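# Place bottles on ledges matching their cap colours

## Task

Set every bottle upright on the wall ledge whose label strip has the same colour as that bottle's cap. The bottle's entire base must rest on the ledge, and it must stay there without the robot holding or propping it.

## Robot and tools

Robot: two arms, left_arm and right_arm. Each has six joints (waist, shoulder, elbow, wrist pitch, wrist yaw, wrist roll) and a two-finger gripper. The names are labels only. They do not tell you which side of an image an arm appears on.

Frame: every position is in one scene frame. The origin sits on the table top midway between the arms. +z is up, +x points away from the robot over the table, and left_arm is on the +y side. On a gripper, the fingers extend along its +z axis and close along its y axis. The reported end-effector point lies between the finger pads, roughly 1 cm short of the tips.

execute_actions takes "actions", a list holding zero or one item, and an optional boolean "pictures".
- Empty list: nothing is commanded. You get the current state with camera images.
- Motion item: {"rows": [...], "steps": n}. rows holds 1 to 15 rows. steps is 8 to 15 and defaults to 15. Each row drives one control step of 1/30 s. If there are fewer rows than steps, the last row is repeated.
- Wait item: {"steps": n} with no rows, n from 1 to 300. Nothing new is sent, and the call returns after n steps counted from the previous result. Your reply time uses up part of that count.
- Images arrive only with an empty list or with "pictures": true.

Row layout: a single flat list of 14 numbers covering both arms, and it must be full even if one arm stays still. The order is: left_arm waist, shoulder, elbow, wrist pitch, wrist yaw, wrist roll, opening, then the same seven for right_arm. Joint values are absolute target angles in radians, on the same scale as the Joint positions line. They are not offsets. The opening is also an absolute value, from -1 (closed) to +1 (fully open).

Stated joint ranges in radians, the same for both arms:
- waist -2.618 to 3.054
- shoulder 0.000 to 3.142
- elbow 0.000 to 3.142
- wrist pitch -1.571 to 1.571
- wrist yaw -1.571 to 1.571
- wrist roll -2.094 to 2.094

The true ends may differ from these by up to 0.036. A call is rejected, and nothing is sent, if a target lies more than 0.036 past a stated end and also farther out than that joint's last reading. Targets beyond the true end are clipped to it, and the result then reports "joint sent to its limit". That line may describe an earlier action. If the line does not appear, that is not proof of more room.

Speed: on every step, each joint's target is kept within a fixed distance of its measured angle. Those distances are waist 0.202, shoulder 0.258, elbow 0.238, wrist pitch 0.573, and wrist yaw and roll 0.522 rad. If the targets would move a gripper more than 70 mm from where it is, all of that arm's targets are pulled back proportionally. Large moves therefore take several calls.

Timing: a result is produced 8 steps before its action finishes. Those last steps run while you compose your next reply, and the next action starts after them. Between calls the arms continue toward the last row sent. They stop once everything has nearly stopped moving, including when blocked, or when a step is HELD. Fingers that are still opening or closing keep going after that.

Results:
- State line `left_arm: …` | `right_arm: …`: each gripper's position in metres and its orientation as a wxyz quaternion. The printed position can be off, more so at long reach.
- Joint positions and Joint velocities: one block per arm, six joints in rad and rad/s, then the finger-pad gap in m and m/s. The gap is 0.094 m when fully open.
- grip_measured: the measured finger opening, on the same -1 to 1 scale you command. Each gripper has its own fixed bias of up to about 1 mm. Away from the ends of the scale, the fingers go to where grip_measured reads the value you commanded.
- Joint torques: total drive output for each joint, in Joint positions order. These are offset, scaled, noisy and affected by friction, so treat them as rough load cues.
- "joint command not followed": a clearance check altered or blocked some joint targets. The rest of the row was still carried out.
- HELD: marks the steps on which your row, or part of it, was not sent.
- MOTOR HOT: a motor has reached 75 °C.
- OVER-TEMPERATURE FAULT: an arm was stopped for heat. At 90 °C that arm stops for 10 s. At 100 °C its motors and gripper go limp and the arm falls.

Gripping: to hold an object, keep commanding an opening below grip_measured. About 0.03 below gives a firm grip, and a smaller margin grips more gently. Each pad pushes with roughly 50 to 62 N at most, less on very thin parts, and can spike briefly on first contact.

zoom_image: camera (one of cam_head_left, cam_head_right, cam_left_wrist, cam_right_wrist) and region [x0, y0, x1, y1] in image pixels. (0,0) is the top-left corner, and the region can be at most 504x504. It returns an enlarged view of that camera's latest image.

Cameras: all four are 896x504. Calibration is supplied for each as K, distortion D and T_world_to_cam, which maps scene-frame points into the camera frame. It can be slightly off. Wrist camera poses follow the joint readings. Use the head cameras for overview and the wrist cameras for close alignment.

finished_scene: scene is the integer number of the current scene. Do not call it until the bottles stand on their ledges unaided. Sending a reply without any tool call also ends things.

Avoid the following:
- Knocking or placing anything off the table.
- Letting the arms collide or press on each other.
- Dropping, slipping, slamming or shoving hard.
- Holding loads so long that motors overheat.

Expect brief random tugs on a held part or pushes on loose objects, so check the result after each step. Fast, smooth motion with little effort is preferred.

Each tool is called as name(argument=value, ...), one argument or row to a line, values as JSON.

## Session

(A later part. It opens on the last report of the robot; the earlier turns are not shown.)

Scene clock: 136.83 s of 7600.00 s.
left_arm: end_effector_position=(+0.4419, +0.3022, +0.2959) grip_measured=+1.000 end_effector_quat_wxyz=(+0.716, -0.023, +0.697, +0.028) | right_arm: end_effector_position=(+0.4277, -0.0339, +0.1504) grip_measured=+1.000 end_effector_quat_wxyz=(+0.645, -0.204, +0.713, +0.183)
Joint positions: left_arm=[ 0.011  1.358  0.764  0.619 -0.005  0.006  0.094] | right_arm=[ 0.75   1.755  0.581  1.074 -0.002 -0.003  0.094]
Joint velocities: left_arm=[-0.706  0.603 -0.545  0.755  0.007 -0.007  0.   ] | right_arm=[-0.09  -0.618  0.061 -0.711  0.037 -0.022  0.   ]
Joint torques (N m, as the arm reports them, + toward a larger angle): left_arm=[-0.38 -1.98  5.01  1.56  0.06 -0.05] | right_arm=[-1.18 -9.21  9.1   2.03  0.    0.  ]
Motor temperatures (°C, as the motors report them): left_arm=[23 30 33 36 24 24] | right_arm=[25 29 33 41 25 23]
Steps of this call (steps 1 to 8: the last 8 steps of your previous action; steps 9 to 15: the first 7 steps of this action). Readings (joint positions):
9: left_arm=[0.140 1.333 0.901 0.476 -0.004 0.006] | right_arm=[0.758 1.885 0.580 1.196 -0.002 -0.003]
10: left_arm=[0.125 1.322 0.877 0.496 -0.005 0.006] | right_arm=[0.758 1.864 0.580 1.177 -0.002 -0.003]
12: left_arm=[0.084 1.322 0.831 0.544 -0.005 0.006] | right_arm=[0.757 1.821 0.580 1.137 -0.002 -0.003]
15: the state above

execute_actions(
  actions=[
    {"rows": [[-0.25,1.68,0.656,1.03,0,0,1, 0.696,1.512,0.741,0.78,0,0,1],[-0.272,1.71,0.655,1.058,0,0,1, 0.694,1.498,0.754,0.76,0,0,1],[-0.295,1.74,0.655,1.085,0,0,1, 0.692,1.486,0.766,0.742,0,0,1],[-0.32,1.77,0.655,1.11,0,0,1, 0.691,1.476,0.777,0.726,0,0,1],[-0.348,1.8,0.655,1.135,0,0,1, 0.69,1.468,0.787,0.712,0,0,1],[-0.378,1.83,0.655,1.158,0,0,1, 0.69,1.462,0.795,0.7,0,0,1],[-0.41,1.858,0.655,1.18,0,0,1, 0.69,1.458,0.801,0.69,0,0,1],[-0.443,1.885,0.655,1.2,0,0,1, 0.69,1.455,0.805,0.684,0,0,1],[-0.477,1.91,0.655,1.218,0,0,1, 0.69,1.455,0.805,0.68,0,0,1],[-0.511,1.932,0.655,1.233,0,0,1, 0.69,1.455,0.805,0.68,0,0,1],[-0.545,1.95,0.655,1.245,0,0,1, 0.69,1.455,0.805,0.68,0,0,1],[-0.578,1.965,0.655,1.253,0,0,1, 0.69,1.455,0.805,0.68,0,0,1],[-0.608,1.976,0.655,1.258,0,0,1, 0.69,1.455,0.805,0.68,0,0,1],[-0.634,1.983,0.655,1.26,0,0,1, 0.69,1.455,0.805,0.68,0,0,1],[-0.655,1.985,0.655,1.26,0,0,1, 0.69,1.455,0.805,0.68,0,0,1]], "steps": 15},
  ],
)

execute_actions(
  actions=[
    {"steps": 18},
  ],
  pictures=true,
)

Scene clock: 137.67 s of 7600.00 s.
left_arm: end_effector_position=(+0.4591, +0.1354, +0.1721) grip_measured=+1.000 end_effector_quat_wxyz=(+0.688, +0.103, +0.712, -0.095) | right_arm: end_effector_position=(+0.4430, -0.0498, +0.2552) grip_measured=+1.000 end_effector_quat_wxyz=(+0.680, -0.180, +0.689, +0.176)
Joint positions: left_arm=[-0.342  1.788  0.66   1.092 -0.005  0.006  0.094] | right_arm=[ 0.704  1.503  0.752  0.738 -0.002 -0.003  0.094]
Joint velocities: left_arm=[-0.872  0.969  0.022  0.491 -0.022  0.007  0.   ] | right_arm=[-0.032 -0.266  0.276 -0.271 -0.037 -0.066  0.   ]
Joint torques (N m, as the arm reports them, + toward a larger angle): left_arm=[-1.   -5.04  4.29  1.65  0.08 -0.03] | right_arm=[-0.8  -8.71 10.19  1.93  0.01 -0.03]
Motor temperatures (°C, as the motors report them): left_arm=[23 30 32 36 24 24] | right_arm=[25 29 33 41 25 23]
Steps of this call (steps 1 to 8: the last 8 steps of your previous action; steps 9 to 18: the robot went on to your last target; steps 19 to 25: the first 7 steps of this action). Readings (joint positions):
19: left_arm=[-0.233 1.660 0.660 0.965 0.002 0.006] | right_arm=[0.708 1.535 0.709 0.823 -0.002 -0.003]
20: left_arm=[-0.237 1.666 0.660 0.981 0.001 0.006] | right_arm=[0.708 1.534 0.711 0.812 -0.002 -0.003]
22: left_arm=[-0.263 1.699 0.660 1.028 -0.002 0.006] | right_arm=[0.708 1.527 0.723 0.780 -0.002 -0.003]
25: the state above

Scene clock: 138.27 s of 7600.00 s.
left_arm: end_effector_position=(+0.3977, -0.0097, +0.1141) grip_measured=+1.000 end_effector_quat_wxyz=(+0.642, +0.225, +0.705, -0.201) | right_arm: end_effector_position=(+0.4424, -0.0515, +0.2723) grip_measured=+1.000 end_effector_quat_wxyz=(+0.686, -0.178, +0.683, +0.177)
Joint positions: left_arm=[-0.661  1.984  0.66   1.23   0.007  0.006  0.094] | right_arm=[ 0.701  1.471  0.781  0.693 -0.002 -0.003  0.094]
Joint velocities: left_arm=[-0.042 -0.007 -0.002  0.081 -0.051  0.051  0.   ] | right_arm=[ 0.002 -0.007  0.007  0.007 -0.051 -0.051  0.   ]
Joint torques (N m, as the arm reports them, + toward a larger angle): left_arm=[ 0.44 -6.7   3.62  1.8  -0.07 -0.06] | right_arm=[-0.88 -7.62  9.74  1.84  0.01 -0.01]
Motor temperatures (°C, as the motors report them): left_arm=[23 30 32 36 24 24] | right_arm=[25 29 33 41 25 23]
Kept back: nothing.
Steps of this call (steps 1 to 8: the last 8 steps of your previous action; steps 9 to 18: the robot went on to your last target). Readings (joint positions):
1: left_arm=[-0.374 1.822 0.660 1.109 -0.005 0.006] | right_arm=[0.703 1.495 0.762 0.730 -0.002 -0.003]
2: left_arm=[-0.408 1.855 0.660 1.124 -0.005 0.006] | right_arm=[0.702 1.487 0.770 0.725 -0.002 -0.003]
4: left_arm=[-0.479 1.913 0.660 1.149 -0.004 0.006] | right_arm=[0.701 1.475 0.779 0.721 -0.002 -0.003]
8: left_arm=[-0.613 1.978 0.660 1.183 -0.002 0.006] | right_arm=[0.701 1.471 0.781 0.710 -0.002 -0.003]
18: the state above
camera_calibration (this result's frames):
cam_left_wrist: T_world_to_cam=[[-0.555879, -0.813987, 0.168591, 0.191068], [-0.611305, 0.262859, -0.746466, 0.351789], [0.563298, -0.518005, -0.643713, -0.0706982], [0, 0, 0, 1]] pos_world=[0.361085, 0.026434, 0.184877]
cam_right_wrist: T_world_to_cam=[[0.489726, -0.86882, -0.0729425, -0.245236], [-0.575256, -0.259117, -0.775847, 0.487545], [0.655171, 0.421913, -0.62669, 0.022817], [0, 0, 0, 1]] pos_world=[0.385613, -0.0963613, 0.374672]

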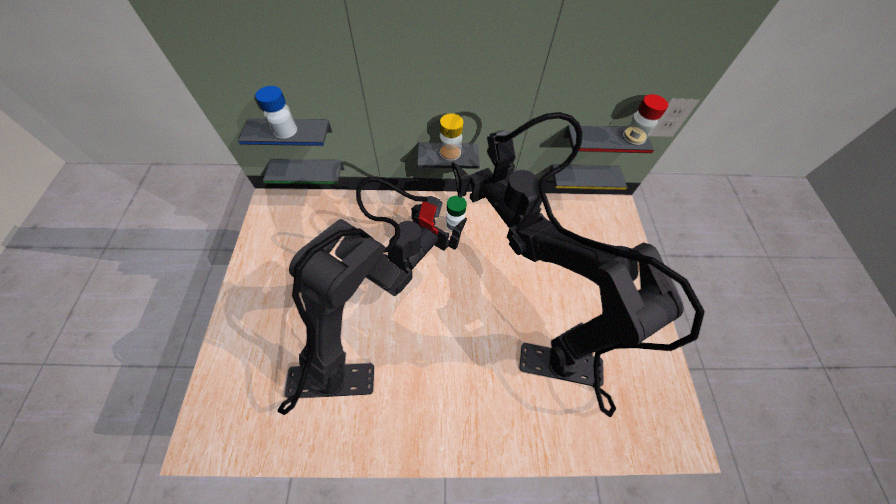

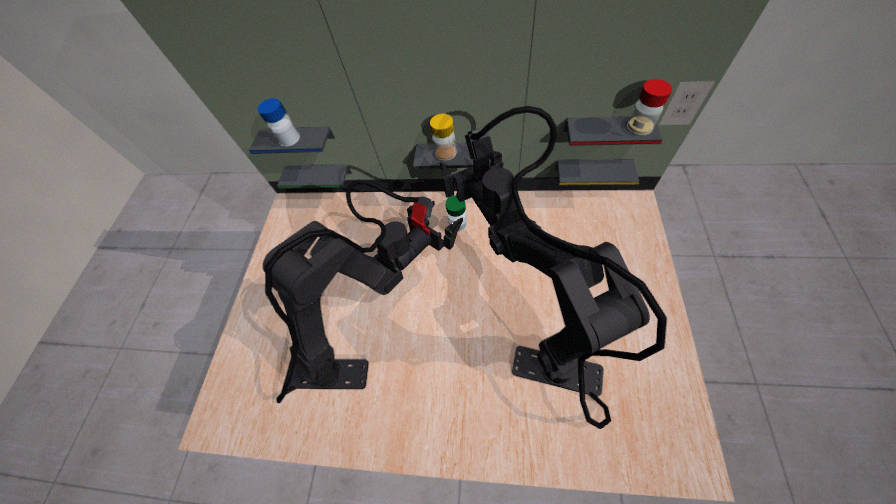

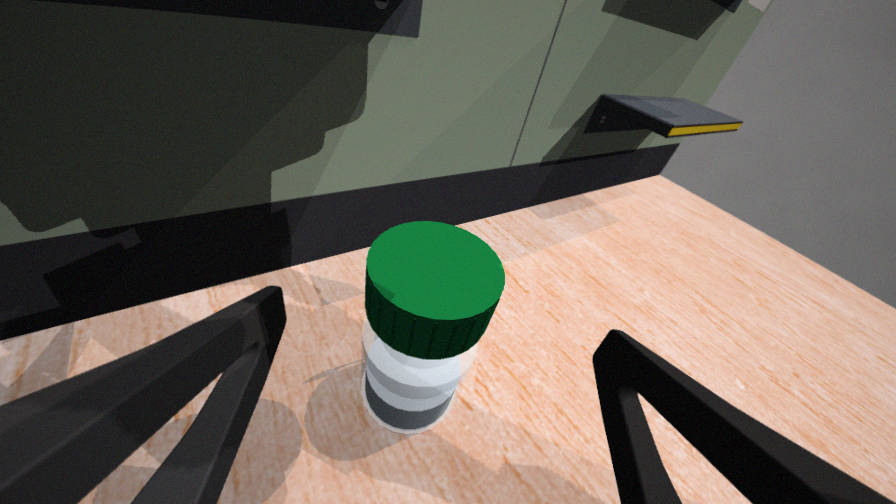

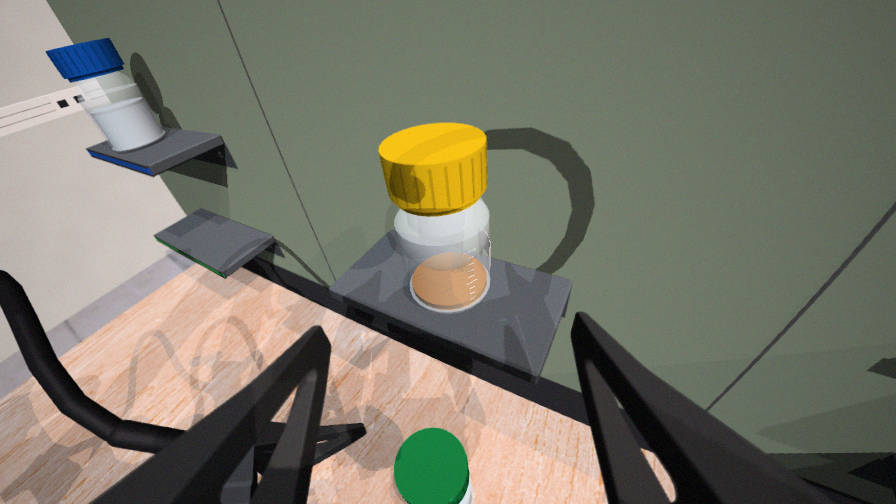

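execute_actions(
  actions=[
    {"rows": [[-0.657,1.995,0.675,1.28,0,0,1, 0.695,1.475,0.82,0.678,0,0,1],[-0.657,2.01,0.692,1.3,0,0,1, 0.699,1.495,0.838,0.675,0,0,1],[-0.657,2.03,0.708,1.322,0,0,1, 0.702,1.518,0.86,0.672,0,0,1],[-0.657,2.053,0.724,1.344,0,0,1, 0.704,1.543,0.885,0.669,0,0,1],[-0.657,2.078,0.74,1.366,0,0,1, 0.705,1.569,0.912,0.666,0,0,1],[-0.657,2.104,0.756,1.388,0,0,1, 0.705,1.595,0.939,0.663,0,0,1],[-0.657,2.131,0.772,1.409,0,0,1, 0.705,1.621,0.966,0.66,0,0,1],[-0.657,2.158,0.788,1.429,0,0,1, 0.705,1.647,0.993,0.657,0,0,1],[-0.657,2.185,0.804,1.448,0,0,1, 0.705,1.673,1.02,0.654,0,0,1],[-0.657,2.212,0.82,1.465,0,0,1, 0.705,1.698,1.046,0.651,0,0,1],[-0.657,2.239,0.836,1.479,0,0,1, 0.705,1.722,1.071,0.648,0,0,1],[-0.657,2.265,0.851,1.49,0,0,1, 0.705,1.744,1.094,0.646,0,0,1],[-0.657,2.29,0.865,1.497,0,0,1, 0.705,1.763,1.114,0.644,0,0,1],[-0.657,2.312,0.877,1.5,0,0,1, 0.705,1.778,1.13,0.642,0,0,1],[-0.657,2.33,0.886,1.5,0,0,1, 0.705,1.788,1.142,0.64,0,0,1]], "steps": 15},
  ],
)

execute_actions(
  actions=[
    {"steps": 18},
  ],
  pictures=true,
)

Scene clock: 140.07 s of 7600.00 s.
left_arm: end_effector_position=(+0.4101, -0.0183, +0.1164) grip_measured=+1.000 end_effector_quat_wxyz=(+0.664, +0.218, +0.684, -0.208) | right_arm: end_effector_position=(+0.4652, -0.0389, +0.2827) grip_measured=+1.000 end_effector_quat_wxyz=(+0.691, -0.177, +0.678, +0.178)
Joint positions: left_arm=[-0.661  2.071  0.718  1.322  0.007  0.006  0.094] | right_arm=[ 0.701  1.56   0.894  0.683 -0.002 -0.003  0.094]
Joint velocities: left_arm=[-0.007  0.725  0.491  0.564 -0.022 -0.007  0.   ] | right_arm=[-0.002  0.759  0.818 -0.037 -0.037 -0.037  0.   ]
Joint torques (N m, as the arm reports them, + toward a larger angle): left_arm=[ 0.25 -6.13  5.47  1.62 -0.07 -0.06] | right_arm=[ 0.36 -6.23  9.6   1.77  0.01 -0.01]
Motor temperatures (°C, as the motors report them): left_arm=[23 30 32 36 24 24] | right_arm=[25 29 34 41 25 23]
Steps of this call (steps 1 to 30: the robot went on to your last target; steps 31 to 47: nothing new was sent; steps 48 to 54: the first 7 steps of this action). Readings (joint positions):
48: left_arm=[-0.661 1.984 0.660 1.238 0.007 0.006] | right_arm=[0.701 1.471 0.781 0.692 -0.002 -0.003]
49: left_arm=[-0.661 1.986 0.660 1.244 0.007 0.006] | right_arm=[0.701 1.473 0.785 0.689 -0.002 -0.003]
51: left_arm=[-0.661 2.005 0.672 1.270 0.007 0.006] | right_arm=[0.701 1.494 0.814 0.684 -0.002 -0.003]
54: the state above

Scene clock: 140.67 s of 7600.00 s.
left_arm: end_effector_position=(+0.4317, -0.0333, +0.0685) grip_measured=+1.000 end_effector_quat_wxyz=(+0.671, +0.216, +0.677, -0.210) | right_arm: end_effector_position=(+0.5160, -0.0108, +0.2606) grip_measured=+1.000 end_effector_quat_wxyz=(+0.673, -0.181, +0.696, +0.173)
Joint positions: left_arm=[-0.661  2.332  0.853  1.468  0.007  0.006  0.094] | right_arm=[ 0.701  1.788  1.108  0.647 -0.002 -0.003  0.094]
Joint velocities: left_arm=[-0.012  0.007  0.012  0.022  0.081  0.007  0.   ] | right_arm=[ 0.007  0.012  0.007  0.022 -0.022 -0.037  0.   ]
Joint torques (N m, as the arm reports them, + toward a larger angle): left_arm=[ 0.25 -8.57  5.58  1.78 -0.06 -0.06] | right_arm=[ 0.35 -9.57 10.82  1.93  0.01 -0.01]
Motor temperatures (°C, as the motors report them): left_arm=[23 30 32 36 24 24] | right_arm=[25 29 34 41 25 23]
Kept back: nothing.
Steps of this call (steps 1 to 8: the last 8 steps of your previous action; steps 9 to 18: the robot went on to your last target). Readings (joint positions):
1: left_arm=[-0.661 2.098 0.735 1.340 0.007 0.006] | right_arm=[0.701 1.587 0.923 0.683 -0.002 -0.003]
2: left_arm=[-0.661 2.125 0.752 1.358 0.007 0.006] | right_arm=[0.701 1.613 0.950 0.682 -0.002 -0.003]
4: left_arm=[-0.661 2.181 0.784 1.392 0.007 0.006] | right_arm=[0.701 1.667 1.003 0.678 -0.002 -0.003]
8: left_arm=[-0.661 2.286 0.841 1.440 0.007 0.006] | right_arm=[0.701 1.759 1.089 0.665 -0.002 -0.003]
18: the state above
camera_calibration (this result's frames):
cam_left_wrist: T_world_to_cam=[[-0.567358, -0.806039, 0.16854, 0.203723], [-0.558724, 0.226451, -0.797839, 0.324299], [0.604924, -0.546827, -0.578833, -0.1548], [0, 0, 0, 1]] pos_world=[0.39042, 0.00612239, 0.1348]
cam_right_wrist: T_world_to_cam=[[0.487409, -0.870102, -0.0731868, -0.245524], [-0.599494, -0.272522, -0.752555, 0.537608], [0.634854, 0.410677, -0.65445, -0.0323193], [0, 0, 0, 1]] pos_world=[0.462481, -0.0538482, 0.365459]

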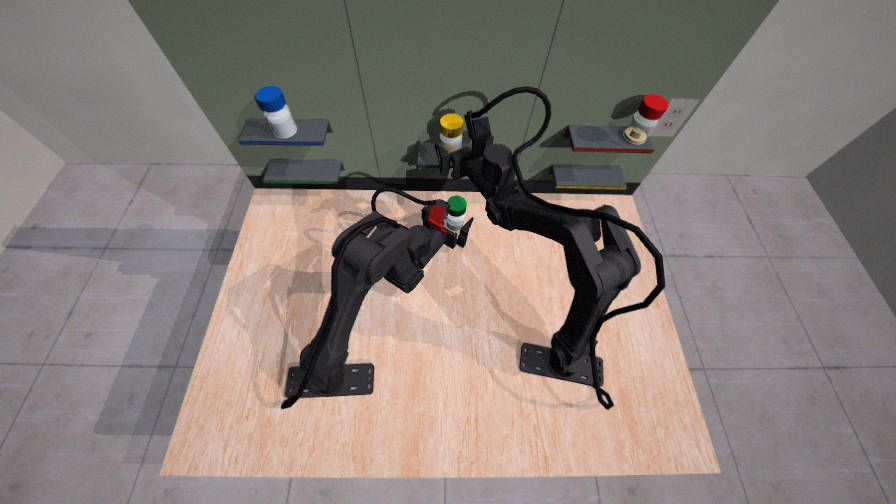

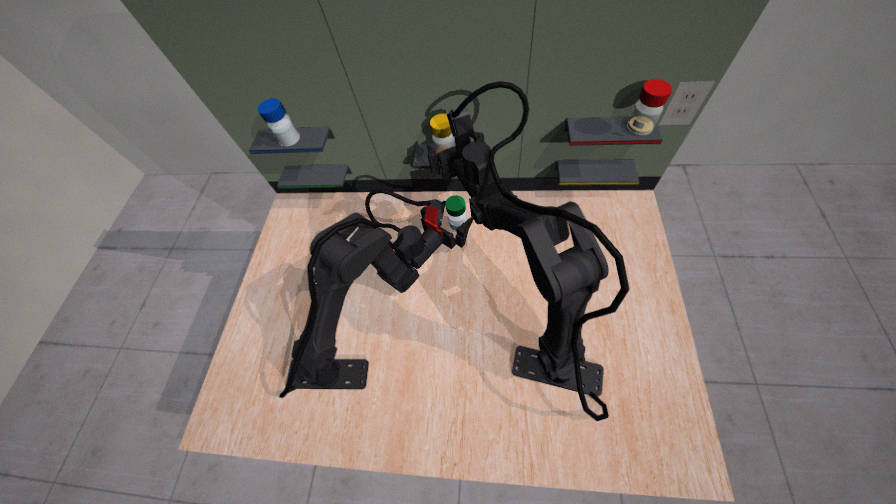

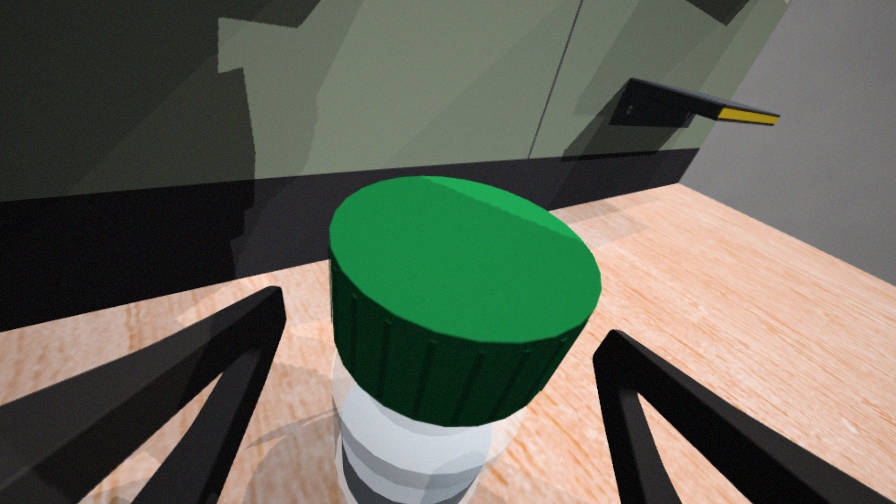

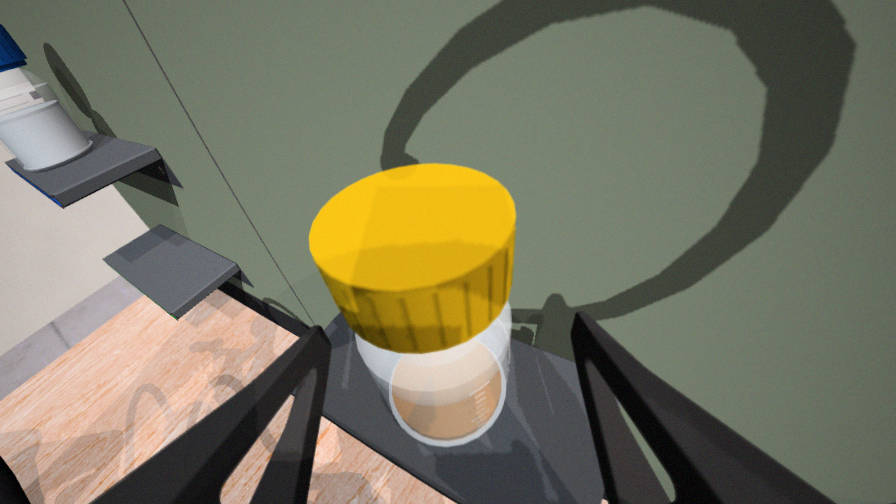

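execute_actions(
  actions=[
    {"rows": [[-0.657,2.336,0.886,1.5,0,0,1, 0.705,1.79,1.142,0.64,0,0,0.9],[-0.657,2.343,0.886,1.5,0,0,1, 0.705,1.79,1.142,0.64,0,0,0.8],[-0.657,2.35,0.886,1.5,0,0,1, 0.705,1.79,1.142,0.64,0,0,0.7],[-0.657,2.357,0.886,1.5,0,0,1, 0.705,1.79,1.142,0.64,0,0,0.6],[-0.657,2.363,0.886,1.5,0,0,1, 0.705,1.79,1.142,0.64,0,0,0.5],[-0.657,2.368,0.886,1.5,0,0,1, 0.705,1.79,1.142,0.64,0,0,0.4],[-0.657,2.372,0.886,1.5,0,0,1, 0.705,1.79,1.142,0.64,0,0,0.33],[-0.657,2.375,0.886,1.5,0,0,0.95, 0.705,1.79,1.142,0.64,0,0,0.28],[-0.657,2.377,0.886,1.5,0,0,0.9, 0.705,1.79,1.142,0.64,0,0,0.24],[-0.657,2.378,0.886,1.5,0,0,0.8, 0.705,1.79,1.142,0.64,0,0,0.21],[-0.657,2.378,0.886,1.5,0,0,0.7, 0.705,1.79,1.142,0.64,0,0,0.19],[-0.657,2.378,0.886,1.5,0,0,0.6, 0.705,1.79,1.142,0.64,0,0,0.17],[-0.657,2.378,0.886,1.5,0,0,0.5, 0.705,1.79,1.142,0.64,0,0,0.155],[-0.657,2.378,0.886,1.5,0,0,0.45, 0.705,1.79,1.142,0.64,0,0,0.145],[-0.657,2.378,0.886,1.5,0,0,0.4, 0.705,1.79,1.142,0.64,0,0,0.14]], "steps": 15},
  ],
)

execute_actions(
  actions=[
    {"steps": 10},
  ],
)

Scene clock: 141.97 s of 7600.00 s.
left_arm: end_effector_position=(+0.4311, -0.0329, +0.0643) grip_measured=+1.000 end_effector_quat_wxyz=(+0.671, +0.216, +0.677, -0.210) | right_arm: end_effector_position=(+0.5160, -0.0108, +0.2606) grip_measured=+0.367 end_effector_quat_wxyz=(+0.673, -0.181, +0.696, +0.174)
Joint positions: left_arm=[-0.661  2.347  0.853  1.483  0.007  0.006  0.094] | right_arm=[ 0.701  1.788  1.108  0.647 -0.002 -0.003  0.064]
Joint velocities: left_arm=[-0.007  0.173  0.002 -0.037 -0.037  0.007  0.   ] | right_arm=[ 0.002  0.017  0.002  0.037 -0.051  0.007 -0.073]
Joint torques (N m, as the arm reports them, + toward a larger angle): left_arm=[ 0.26 -7.26  5.65  1.77 -0.06 -0.06] | right_arm=[ 0.3  -9.37 10.7   1.91  0.1  -0.01]
Motor temperatures (°C, as the motors report them): left_arm=[23 30 32 36 24 24] | right_arm=[25 29 34 41 25 23]
Steps of this call (steps 1 to 30: the robot went on to your last target; steps 31 to 32: nothing new was sent; steps 33 to 39: the first 7 steps of this action). Readings (joint positions):
33: left_arm=[-0.661 2.332 0.853 1.476 0.007 0.006] | right_arm=[0.701 1.788 1.108 0.647 -0.002 -0.003]
34: left_arm=[-0.661 2.332 0.853 1.476 0.007 0.006] | right_arm=[0.701 1.788 1.108 0.647 -0.002 -0.003]
36: left_arm=[-0.661 2.334 0.853 1.477 0.007 0.006] | right_arm=[0.701 1.788 1.108 0.647 -0.002 -0.003]
39: the state above

Scene clock: 142.30 s of 7600.00 s.
left_arm: end_effector_position=(+0.4299, -0.0320, +0.0517) grip_measured=+0.403 end_effector_quat_wxyz=(+0.662, +0.219, +0.686, -0.207) | right_arm: end_effector_position=(+0.5159, -0.0106, +0.2606) grip_measured=+0.169 end_effector_quat_wxyz=(+0.673, -0.182, +0.695, +0.174)
Joint positions: left_arm=[-0.661  2.372  0.853  1.483  0.007  0.006  0.066] | right_arm=[ 0.701  1.788  1.108  0.647 -0.003 -0.003  0.055]
Joint velocities: left_arm=[-0.002 -0.012 -0.012 -0.022 -0.022  0.081 -0.003] | right_arm=[-0.017  0.007 -0.012  0.007 -0.051 -0.022  0.001]
Joint torques (N m, as the arm reports them, + toward a larger angle): left_arm=[ 0.25 -8.12  5.36  1.75 -0.06 -0.06] | right_arm=[ 0.32 -9.39 10.75  1.92  0.03  0.  ]
Motor temperatures (°C, as the motors report them): left_arm=[23 30 32 36 24 24] | right_arm=[25 29 34 41 25 23]
Kept back: nothing.
Steps of this call (steps 1 to 8: the last 8 steps of your previous action; steps 9 to 10: the robot went on to your last target). Readings (joint positions):
1: left_arm=[-0.661 2.354 0.853 1.483 0.007 0.006] | right_arm=[0.701 1.788 1.108 0.647 -0.003 -0.003]
2: left_arm=[-0.661 2.360 0.853 1.483 0.007 0.006] | right_arm=[0.701 1.788 1.108 0.647 -0.003 -0.003]
4: left_arm=[-0.661 2.369 0.853 1.483 0.007 0.006] | right_arm=[0.701 1.788 1.108 0.647 -0.003 -0.003]
8: left_arm=[-0.661 2.372 0.853 1.483 0.007 0.006] | right_arm=[0.701 1.788 1.108 0.647 -0.003 -0.003]
10: the state above

execute_actions(
  actions=[
    {"rows": [[-0.657,2.382,0.886,1.5,0,0,0.4, 0.705,1.78,1.142,0.65,0,0,0.138],[-0.657,2.386,0.886,1.5,0,0,0.4, 0.705,1.768,1.142,0.66,0,0,0.138],[-0.657,2.39,0.886,1.5,0,0,0.38, 0.705,1.756,1.142,0.67,0,0,0.138],[-0.657,2.392,0.886,1.5,0,0,0.35, 0.705,1.744,1.138,0.68,0,0,0.138],[-0.657,2.392,0.886,1.5,0,0,0.32, 0.705,1.732,1.125,0.69,0,0,0.138],[-0.657,2.392,0.886,1.5,0,0,0.29, 0.705,1.718,1.108,0.695,0,0,0.138],[-0.657,2.392,0.886,1.5,0,0,0.26, 0.705,1.702,1.09,0.7,0,0,0.138],[-0.657,2.392,0.886,1.5,0,0,0.235, 0.705,1.684,1.07,0.7,0,0,0.138],[-0.657,2.392,0.886,1.5,0,0,0.21, 0.705,1.664,1.05,0.7,0,0,0.138],[-0.657,2.392,0.886,1.5,0,0,0.19, 0.705,1.643,1.028,0.705,0,0,0.138],[-0.657,2.392,0.886,1.5,0,0,0.175, 0.705,1.621,1.005,0.71,0,0,0.138],[-0.657,2.392,0.886,1.5,0,0,0.16, 0.705,1.599,0.982,0.715,0,0,0.138],[-0.657,2.392,0.886,1.5,0,0,0.15, 0.705,1.577,0.958,0.72,0,0,0.138],[-0.657,2.392,0.886,1.5,0,0,0.142, 0.705,1.555,0.934,0.725,0,0,0.138],[-0.657,2.392,0.886,1.5,0,0,0.135, 0.705,1.533,0.91,0.73,0,0,0.138]], "steps": 15},
  ],
)

Scene clock: 143.23 s of 7600.00 s.
left_arm: end_effector_position=(+0.4300, -0.0318, +0.0517) grip_measured=+0.276 end_effector_quat_wxyz=(+0.663, +0.218, +0.686, -0.207) | right_arm: end_effector_position=(+0.5140, -0.0116, +0.2660) grip_measured=+0.169 end_effector_quat_wxyz=(+0.676, -0.181, +0.692, +0.175)
Joint positions: left_arm=[-0.661  2.372  0.853  1.483  0.005  0.006  0.06 ] | right_arm=[ 0.701  1.775  1.105  0.646 -0.003 -0.003  0.055]
Joint velocities: left_arm=[ 0.012  0.012  0.002 -0.037  0.051  0.007 -0.029] | right_arm=[-0.007 -0.266 -0.139 -0.007  0.051 -0.007  0.001]
Joint torques (N m, as the arm reports them, + toward a larger angle): left_arm=[ 0.25 -7.05  5.44  1.74 -0.03 -0.06] | right_arm=[  0.35 -13.85   6.84   2.51   0.01  -0.02]
Motor temperatures (°C, as the motors report them): left_arm=[23 30 32 36 24 24] | right_arm=[25 29 34 41 25 23]
Steps of this call (steps 1 to 21: the robot went on to your last target; steps 22 to 28: the first 7 steps of this action). Readings (joint positions):
22: left_arm=[-0.661 2.372 0.853 1.483 0.007 0.006] | right_arm=[0.701 1.788 1.108 0.647 -0.003 -0.003]
23: left_arm=[-0.661 2.372 0.853 1.483 0.007 0.006] | right_arm=[0.701 1.788 1.108 0.647 -0.003 -0.003]
25: left_arm=[-0.661 2.372 0.853 1.483 0.007 0.006] | right_arm=[0.701 1.787 1.108 0.649 -0.003 -0.003]
28: the state above

execute_actions(
  actions=[
    {"rows": [[-0.657,2.37,0.886,1.51,0,0,0.135, 0.7,1.512,0.888,0.735,0,0,0.138],[-0.657,2.348,0.884,1.52,0,0,0.135, 0.69,1.492,0.866,0.74,0,0,0.138],[-0.657,2.325,0.876,1.525,0,0,0.135, 0.678,1.472,0.844,0.745,0,0,0.138],[-0.657,2.3,0.862,1.525,0,0,0.135, 0.664,1.453,0.822,0.75,0,0,0.138],[-0.655,2.273,0.845,1.52,0,0,0.135, 0.648,1.435,0.8,0.756,0,0,0.138],[-0.65,2.245,0.826,1.512,0,0,0.135, 0.63,1.418,0.778,0.762,0,0,0.138],[-0.642,2.216,0.806,1.502,0,0,0.135, 0.61,1.402,0.756,0.77,0,0,0.138],[-0.632,2.186,0.785,1.49,0,0,0.135, 0.588,1.388,0.734,0.778,0,0,0.138],[-0.62,2.156,0.764,1.476,0,0,0.135, 0.565,1.375,0.712,0.787,0,0,0.138],[-0.605,2.126,0.743,1.461,0,0,0.135, 0.541,1.364,0.69,0.797,0,0,0.138],[-0.588,2.096,0.722,1.445,0,0,0.135, 0.516,1.355,0.668,0.808,0,0,0.138],[-0.57,2.066,0.701,1.429,0,0,0.135, 0.49,1.347,0.646,0.82,0,0,0.138],[-0.55,2.036,0.68,1.412,0,0,0.135, 0.463,1.341,0.624,0.833,0,0,0.138],[-0.528,2.006,0.66,1.395,0,0,0.135, 0.435,1.337,0.602,0.847,0,0,0.138],[-0.505,1.976,0.64,1.378,0,0,0.135, 0.407,1.335,0.58,0.862,0,0,0.138]], "steps": 15},
  ],
)

execute_actions(
  actions=[
    {"rows": [[-0.478,1.946,0.625,1.358,0,0,0.135, 0.378,1.335,0.56,0.878,0,0,0.138],[-0.45,1.916,0.612,1.338,0,0,0.135, 0.349,1.335,0.54,0.894,0,0,0.138],[-0.42,1.886,0.6,1.318,0,0,0.135, 0.32,1.335,0.52,0.91,0,0,0.138],[-0.388,1.856,0.589,1.298,0,0,0.135, 0.291,1.335,0.5,0.926,0,0,0.138],[-0.355,1.826,0.579,1.278,0,0,0.135, 0.262,1.335,0.481,0.942,0,0,0.138],[-0.321,1.796,0.57,1.258,0,0,0.135, 0.233,1.335,0.463,0.957,0,0,0.138],[-0.287,1.766,0.561,1.238,0,0,0.135, 0.204,1.335,0.446,0.971,0,0,0.138],[-0.253,1.736,0.552,1.218,0,0,0.135, 0.175,1.335,0.43,0.984,0,0,0.138],[-0.219,1.706,0.544,1.198,0,0,0.135, 0.146,1.335,0.416,0.995,0,0,0.138],[-0.185,1.677,0.536,1.178,0,0,0.135, 0.117,1.335,0.404,1.004,0,0,0.138],[-0.151,1.649,0.528,1.158,0,0,0.135, 0.089,1.335,0.394,1.01,0,0,0.138],[-0.117,1.622,0.521,1.14,0,0,0.135, 0.062,1.335,0.386,1.014,0,0,0.138],[-0.083,1.597,0.515,1.123,0,0,0.135, 0.037,1.335,0.38,1.016,0,0,0.138],[-0.049,1.574,0.51,1.108,0,0,0.135, 0.014,1.335,0.377,1.017,0,0,0.138],[-0.015,1.553,0.506,1.095,0,0,0.135, -0.006,1.335,0.375,1.018,0,0,0.138]], "steps": 15},
  ],
)

Scene clock: 145.10 s of 7600.00 s.
left_arm: end_effector_position=(+0.4297, -0.0306, +0.0653) grip_measured=+0.170 end_effector_quat_wxyz=(+0.665, +0.217, +0.684, -0.207) | right_arm: end_effector_position=(+0.4519, -0.0657, +0.2820) grip_measured=+0.169 end_effector_quat_wxyz=(+0.696, -0.165, +0.678, +0.167)
Joint positions: left_arm=[-0.66   2.323  0.838  1.456  0.004  0.006  0.055] | right_arm=[ 0.663  1.471  0.798  0.699 -0.007 -0.003  0.055]
Joint velocities: left_arm=[ 0.032 -0.735 -0.403 -0.183  0.007  0.022 -0.   ] | right_arm=[-0.51  -0.525 -0.657  0.066 -0.037  0.007 -0.001]
Joint torques (N m, as the arm reports them, + toward a larger angle): left_arm=[  0.94 -13.05   2.68   2.3   -0.04  -0.05] | right_arm=[-1.96 -9.19  7.58  2.51  0.1  -0.01]
Motor temperatures (°C, as the motors report them): left_arm=[23 30 32 36 24 24] | right_arm=[25 29 34 41 25 23]
Steps of this call (steps 1 to 8: the last 8 steps of your previous action; steps 9 to 30: the robot went on to your last target; steps 31 to 49: nothing new was sent; steps 50 to 56: the first 7 steps of this action). Readings (joint positions):
50: left_arm=[-0.661 2.372 0.853 1.483 0.004 0.006] | right_arm=[0.701 1.558 0.918 0.688 -0.003 -0.003]
51: left_arm=[-0.661 2.372 0.853 1.483 0.004 0.006] | right_arm=[0.701 1.552 0.907 0.691 -0.003 -0.003]
53: left_arm=[-0.661 2.368 0.853 1.481 0.004 0.006] | right_arm=[0.697 1.526 0.868 0.694 -0.004 -0.003]
56: the state above

Scene clock: 145.60 s of 7600.00 s.
left_arm: end_effector_position=(+0.4459, +0.1338, +0.1558) grip_measured=+0.170 end_effector_quat_wxyz=(+0.701, +0.107, +0.698, -0.103) | right_arm: end_effector_position=(+0.4479, -0.2520, +0.2194) grip_measured=+0.169 end_effector_quat_wxyz=(+0.698, -0.024, +0.715, +0.022)
Joint positions: left_arm=[-0.349  1.858  0.584  1.278  0.005  0.006  0.055] | right_arm=[ 0.26   1.367  0.482  0.86  -0.001 -0.003  0.055]
Joint velocities: left_arm=[ 0.965 -0.838 -0.286 -0.593 -0.051  0.022 -0.001] | right_arm=[-0.828 -0.002 -0.53   0.374 -0.066 -0.007 -0.   ]
Joint torques (N m, as the arm reports them, + toward a larger angle): left_arm=[ 0.22 -8.96  3.88  2.09 -0.06 -0.05] | right_arm=[-0.58 -7.27  6.74  2.55  0.03 -0.02]
Motor temperatures (°C, as the motors report them): left_arm=[23 30 32 36 24 24] | right_arm=[25 29 34 41 25 23]
Steps of this call (steps 1 to 8: the last 8 steps of your previous action; steps 9 to 15: the first 7 steps of this action). Readings (joint positions):
9: left_arm=[-0.531 2.029 0.668 1.392 0.007 0.006] | right_arm=[0.434 1.368 0.607 0.787 -0.003 -0.003]
10: left_arm=[-0.504 2.000 0.650 1.377 0.007 0.006] | right_arm=[0.406 1.367 0.586 0.800 -0.003 -0.003]
12: left_arm=[-0.446 1.943 0.619 1.341 0.006 0.006] | right_arm=[0.348 1.367 0.543 0.824 -0.002 -0.003]
15: the state above

execute_actions(
  actions=[
    {"rows": [[0.017,1.536,0.503,1.085,0,0,0.135, -0.02,1.335,0.375,1.018,0,0,0.138],[0.047,1.523,0.501,1.077,0,0,0.135, -0.03,1.335,0.375,1.018,0,0,0.138],[0.075,1.514,0.5,1.071,0,0,0.135, -0.036,1.335,0.375,1.018,0,0,0.138],[0.1,1.508,0.5,1.067,0,0,0.135, -0.039,1.335,0.375,1.018,0,0,0.138],[0.121,1.506,0.5,1.065,0,0,0.135, -0.04,1.335,0.375,1.018,0,0,0.138],[0.138,1.506,0.5,1.065,0,0,0.135, -0.04,1.335,0.375,1.018,0,0,0.138],[0.15,1.506,0.5,1.065,0,0,0.135, -0.04,1.335,0.375,1.018,0,0,0.138],[0.158,1.506,0.5,1.065,0,0,0.135, -0.04,1.335,0.375,1.018,0,0,0.138],[0.162,1.506,0.5,1.065,0,0,0.135, -0.04,1.335,0.375,1.018,0,0,0.138]], "steps": 10},
  ],
)

execute_actions(
  actions=[
    {"steps": 18},
  ],
  pictures=true,
)

Scene clock: 146.47 s of 7600.00 s.
left_arm: end_effector_position=(+0.4352, +0.2966, +0.1944) grip_measured=+0.170 end_effector_quat_wxyz=(+0.703, -0.019, +0.711, +0.023) | right_arm: end_effector_position=(+0.4247, -0.3601, +0.2022) grip_measured=+0.169 end_effector_quat_wxyz=(+0.697, +0.073, +0.709, -0.073)
Joint positions: left_arm=[ 0.001  1.58   0.516  1.053 -0.002  0.006  0.055] | right_arm=[-0.006  1.367  0.382  0.968  0.005 -0.003  0.055]
Joint velocities: left_arm=[ 0.286 -0.125 -0.061 -0.242  0.154  0.066  0.   ] | right_arm=[-0.095 -0.002 -0.002 -0.022 -0.081 -0.007  0.   ]
Joint torques (N m, as the arm reports them, + toward a larger angle): left_arm=[ 1.85 -8.27  4.25  2.06 -0.34 -0.06] | right_arm=[-1.54 -6.81  5.97  2.46  0.02  0.  ]
Motor temperatures (°C, as the motors report them): left_arm=[23 30 31 36 24 24] | right_arm=[25 29 34 41 25 23]
Steps of this call (steps 1 to 8: the last 8 steps of your previous action; steps 9 to 24: the robot went on to your last target; steps 25 to 26: the first 2 steps of this action). Readings (joint positions):
25: left_arm=[-0.006 1.583 0.516 1.057 -0.007 0.006] | right_arm=[-0.004 1.367 0.382 0.968 0.006 -0.003]
26: the state above

Scene clock: 147.07 s of 7600.00 s.
left_arm: end_effector_position=(+0.4198, +0.3677, +0.1978) grip_measured=+0.170 end_effector_quat_wxyz=(+0.697, -0.078, +0.708, +0.081) | right_arm: end_effector_position=(+0.4227, -0.3693, +0.2023) grip_measured=+0.169 end_effector_quat_wxyz=(+0.697, +0.081, +0.708, -0.081)
Joint positions: left_arm=[ 0.165  1.544  0.503  1.027 -0.005  0.006  0.055] | right_arm=[-0.03   1.367  0.382  0.968  0.003 -0.003  0.055]
Joint velocities: left_arm=[-0.017 -0.027  0.002  0.007 -0.007 -0.022  0.001] | right_arm=[ 0.007 -0.007  0.017  0.007 -0.022 -0.007 -0.   ]
Joint torques (N m, as the arm reports them, + toward a larger angle): left_arm=[-0.16 -7.1   4.79  1.93  0.09 -0.06] | right_arm=[-0.82 -6.8   5.95  2.47 -0.04 -0.01]
Motor temperatures (°C, as the motors report them): left_arm=[23 30 31 36 24 24] | right_arm=[25 29 34 42 25 23]
Kept back: nothing.
Steps of this call (steps 1 to 8: the last 8 steps of your previous action; steps 9 to 18: the robot went on to your last target). Readings (joint positions):
1: left_arm=[0.015 1.574 0.512 1.047 0.004 0.006] | right_arm=[-0.011 1.367 0.382 0.968 0.003 -0.003]
2: left_arm=[0.037 1.566 0.508 1.042 0.007 0.006] | right_arm=[-0.016 1.367 0.382 0.968 0.003 -0.003]
4: left_arm=[0.090 1.552 0.503 1.034 0.007 0.006] | right_arm=[-0.026 1.367 0.382 0.968 0.003 -0.003]
8: left_arm=[0.160 1.544 0.503 1.033 -0.005 0.006] | right_arm=[-0.030 1.367 0.382 0.968 0.003 -0.003]
18: the state above
camera_calibration (this result's frames):
cam_left_wrist: T_world_to_cam=[[0.219837, -0.960892, 0.168397, 0.224822], [-0.544553, -0.264095, -0.796063, 0.504115], [0.809403, 0.0833033, -0.581315, -0.170514], [0, 0, 0, 1]] pos_world=[0.363108, 0.363369, 0.264325]
cam_right_wrist: T_world_to_cam=[[-0.222267, -0.972249, -0.0729968, -0.254048], [-0.614494, 0.19782, -0.763718, 0.522418], [0.756964, -0.124893, -0.64141, -0.116114], [0, 0, 0, 1]] pos_world=[0.35245, -0.364845, 0.305959]

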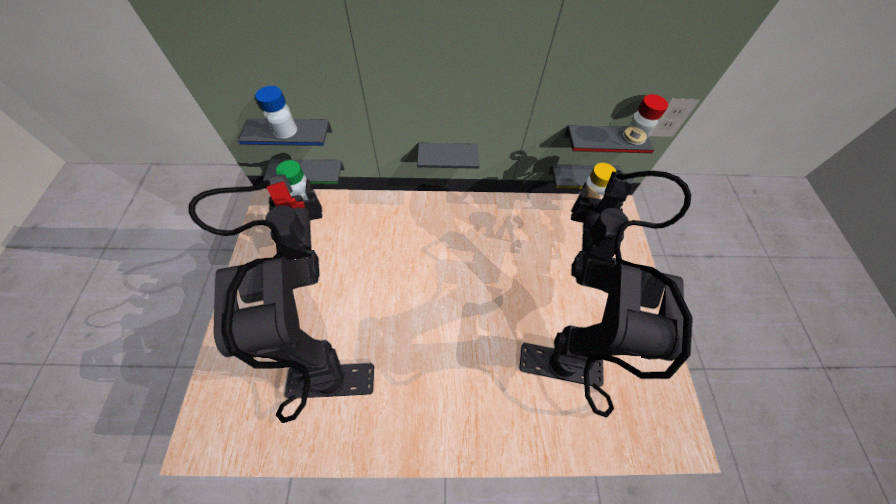

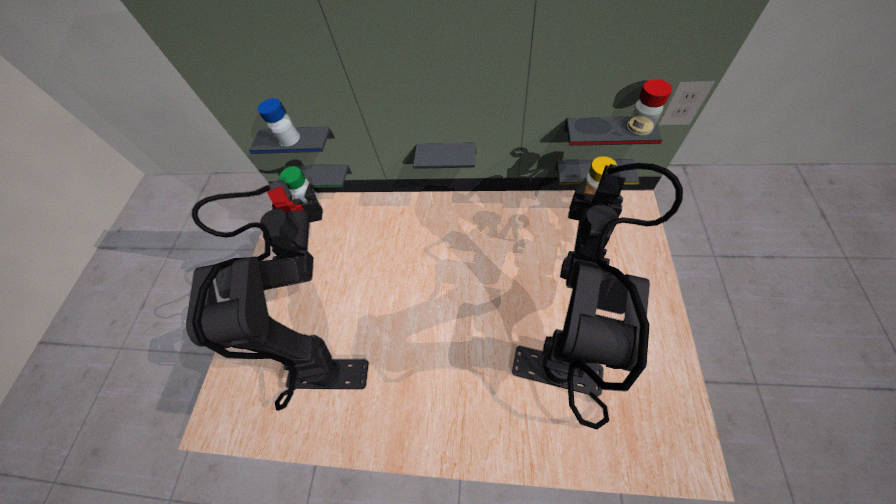

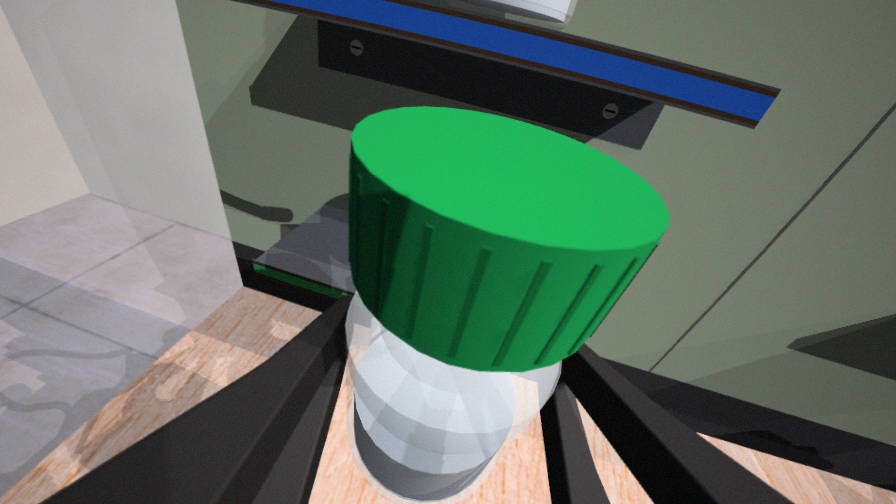

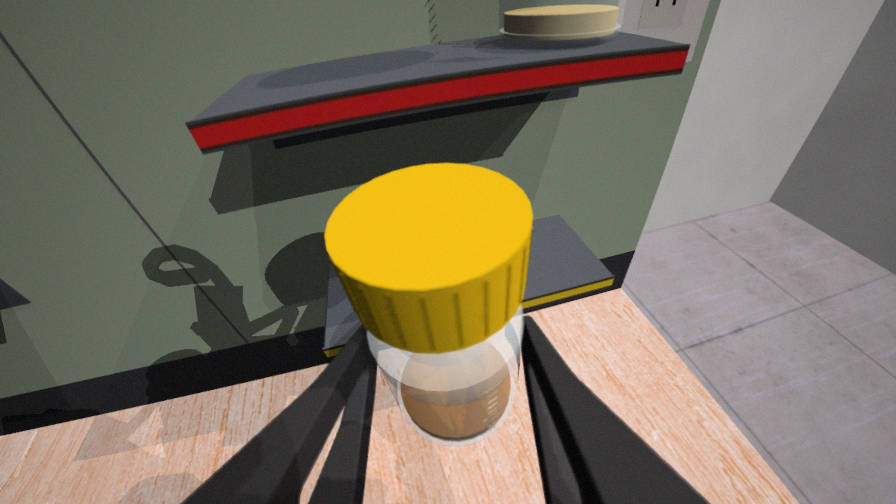

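execute_actions(
  actions=[
    {"rows": [[0.162,1.516,0.52,1.063,0,0,0.135, -0.04,1.348,0.39,1.018,0,0,0.138],[0.162,1.526,0.54,1.061,0,0,0.135, -0.04,1.36,0.403,1.018,0,0,0.138],[0.162,1.536,0.556,1.059,0,0,0.135, -0.04,1.372,0.415,1.018,0,0,0.138],[0.162,1.548,0.57,1.057,0,0,0.135, -0.04,1.385,0.427,1.018,0,0,0.138],[0.162,1.562,0.585,1.055,0,0,0.135, -0.04,1.4,0.44,1.018,0,0,0.138],[0.162,1.577,0.601,1.053,0,0,0.135, -0.04,1.416,0.454,1.018,0,0,0.138],[0.162,1.592,0.617,1.051,0,0,0.135, -0.04,1.432,0.469,1.018,0,0,0.138],[0.162,1.607,0.633,1.049,0,0,0.135, -0.04,1.448,0.484,1.018,0,0,0.138],[0.162,1.622,0.649,1.047,0,0,0.135, -0.04,1.464,0.499,1.018,0,0,0.138],[0.162,1.637,0.665,1.045,0,0,0.135, -0.04,1.48,0.514,1.018,0,0,0.138],[0.162,1.652,0.681,1.043,0,0,0.135, -0.04,1.496,0.529,1.018,0,0,0.138],[0.162,1.667,0.698,1.041,0,0,0.135, -0.04,1.512,0.545,1.018,0,0,0.138],[0.162,1.682,0.715,1.039,0,0,0.135, -0.04,1.528,0.561,1.018,0,0,0.138],[0.162,1.697,0.732,1.037,0,0,0.135, -0.04,1.544,0.577,1.018,0,0,0.138],[0.162,1.71,0.748,1.035,0,0,0.135, -0.04,1.558,0.591,1.018,0,0,0.138]], "steps": 15},
  ],
)

execute_actions(
  actions=[
    {"steps": 12},
  ],
)

Scene clock: 148.40 s of 7600.00 s.
left_arm: end_effector_position=(+0.4286, +0.3696, +0.2023) grip_measured=+0.170 end_effector_quat_wxyz=(+0.699, -0.078, +0.706, +0.081) | right_arm: end_effector_position=(+0.4292, -0.3708, +0.2006) grip_measured=+0.169 end_effector_quat_wxyz=(+0.694, +0.081, +0.710, -0.081)
Joint positions: left_arm=[ 0.165  1.567  0.543  1.015 -0.005  0.006  0.055] | right_arm=[-0.03   1.398  0.405  0.97   0.003 -0.003  0.055]
Joint velocities: left_arm=[ 0.002  0.344  0.501 -0.051 -0.037 -0.007 -0.001] | right_arm=[-0.007  0.452  0.379 -0.022 -0.051 -0.051 -0.   ]
Joint torques (N m, as the arm reports them, + toward a larger angle): left_arm=[-0.2  -4.34  8.16  1.93  0.08 -0.06] | right_arm=[-0.82 -4.32 10.2   2.44 -0.06 -0.01]
Motor temperatures (°C, as the motors report them): left_arm=[23 30 31 36 24 24] | right_arm=[25 29 34 42 25 23]
Steps of this call (steps 1 to 15: the robot went on to your last target; steps 16 to 33: nothing new was sent; steps 34 to 40: the first 7 steps of this action). Readings (joint positions):
34: left_arm=[0.165 1.544 0.503 1.026 -0.005 0.006] | right_arm=[-0.030 1.367 0.382 0.968 0.003 -0.003]
35: left_arm=[0.165 1.544 0.503 1.026 -0.005 0.006] | right_arm=[-0.030 1.367 0.382 0.968 0.003 -0.003]
37: left_arm=[0.165 1.544 0.506 1.022 -0.005 0.006] | right_arm=[-0.030 1.368 0.382 0.969 0.003 -0.003]
40: the state above

Scene clock: 148.80 s of 7600.00 s.
left_arm: end_effector_position=(+0.4662, +0.3780, +0.2047) grip_measured=+0.170 end_effector_quat_wxyz=(+0.702, -0.077, +0.703, +0.082) | right_arm: end_effector_position=(+0.4684, -0.3798, +0.1999) grip_measured=+0.169 end_effector_quat_wxyz=(+0.691, +0.081, +0.714, -0.081)
Joint positions: left_arm=[ 0.165  1.703  0.694  1.009 -0.005  0.006  0.055] | right_arm=[-0.03   1.558  0.555  0.97   0.003 -0.003  0.055]
Joint velocities: left_arm=[-0.002  0.002 -0.032  0.007  0.022  0.066 -0.001] | right_arm=[-0.012  0.002  0.007  0.007  0.095  0.007 -0.   ]
Joint torques (N m, as the arm reports them, + toward a larger angle): left_arm=[-0.2  -5.26  8.83  1.82  0.08 -0.06] | right_arm=[-0.79 -6.31  9.83  2.45 -0.04  0.  ]
Motor temperatures (°C, as the motors report them): left_arm=[23 30 31 36 24 24] | right_arm=[25 29 34 42 25 23]
Kept back: nothing.
Steps of this call (steps 1 to 8: the last 8 steps of your previous action; steps 9 to 12: the robot went on to your last target). Readings (joint positions):
1: left_arm=[0.165 1.580 0.561 1.015 -0.005 0.006] | right_arm=[-0.030 1.415 0.420 0.970 0.003 -0.003]
2: left_arm=[0.165 1.594 0.579 1.015 -0.005 0.006] | right_arm=[-0.030 1.432 0.435 0.970 0.003 -0.003]
4: left_arm=[0.165 1.624 0.614 1.015 -0.005 0.006] | right_arm=[-0.030 1.466 0.466 0.970 0.003 -0.003]
8: left_arm=[0.165 1.686 0.679 1.009 -0.005 0.006] | right_arm=[-0.030 1.531 0.529 0.970 0.003 -0.003]
12: the state above


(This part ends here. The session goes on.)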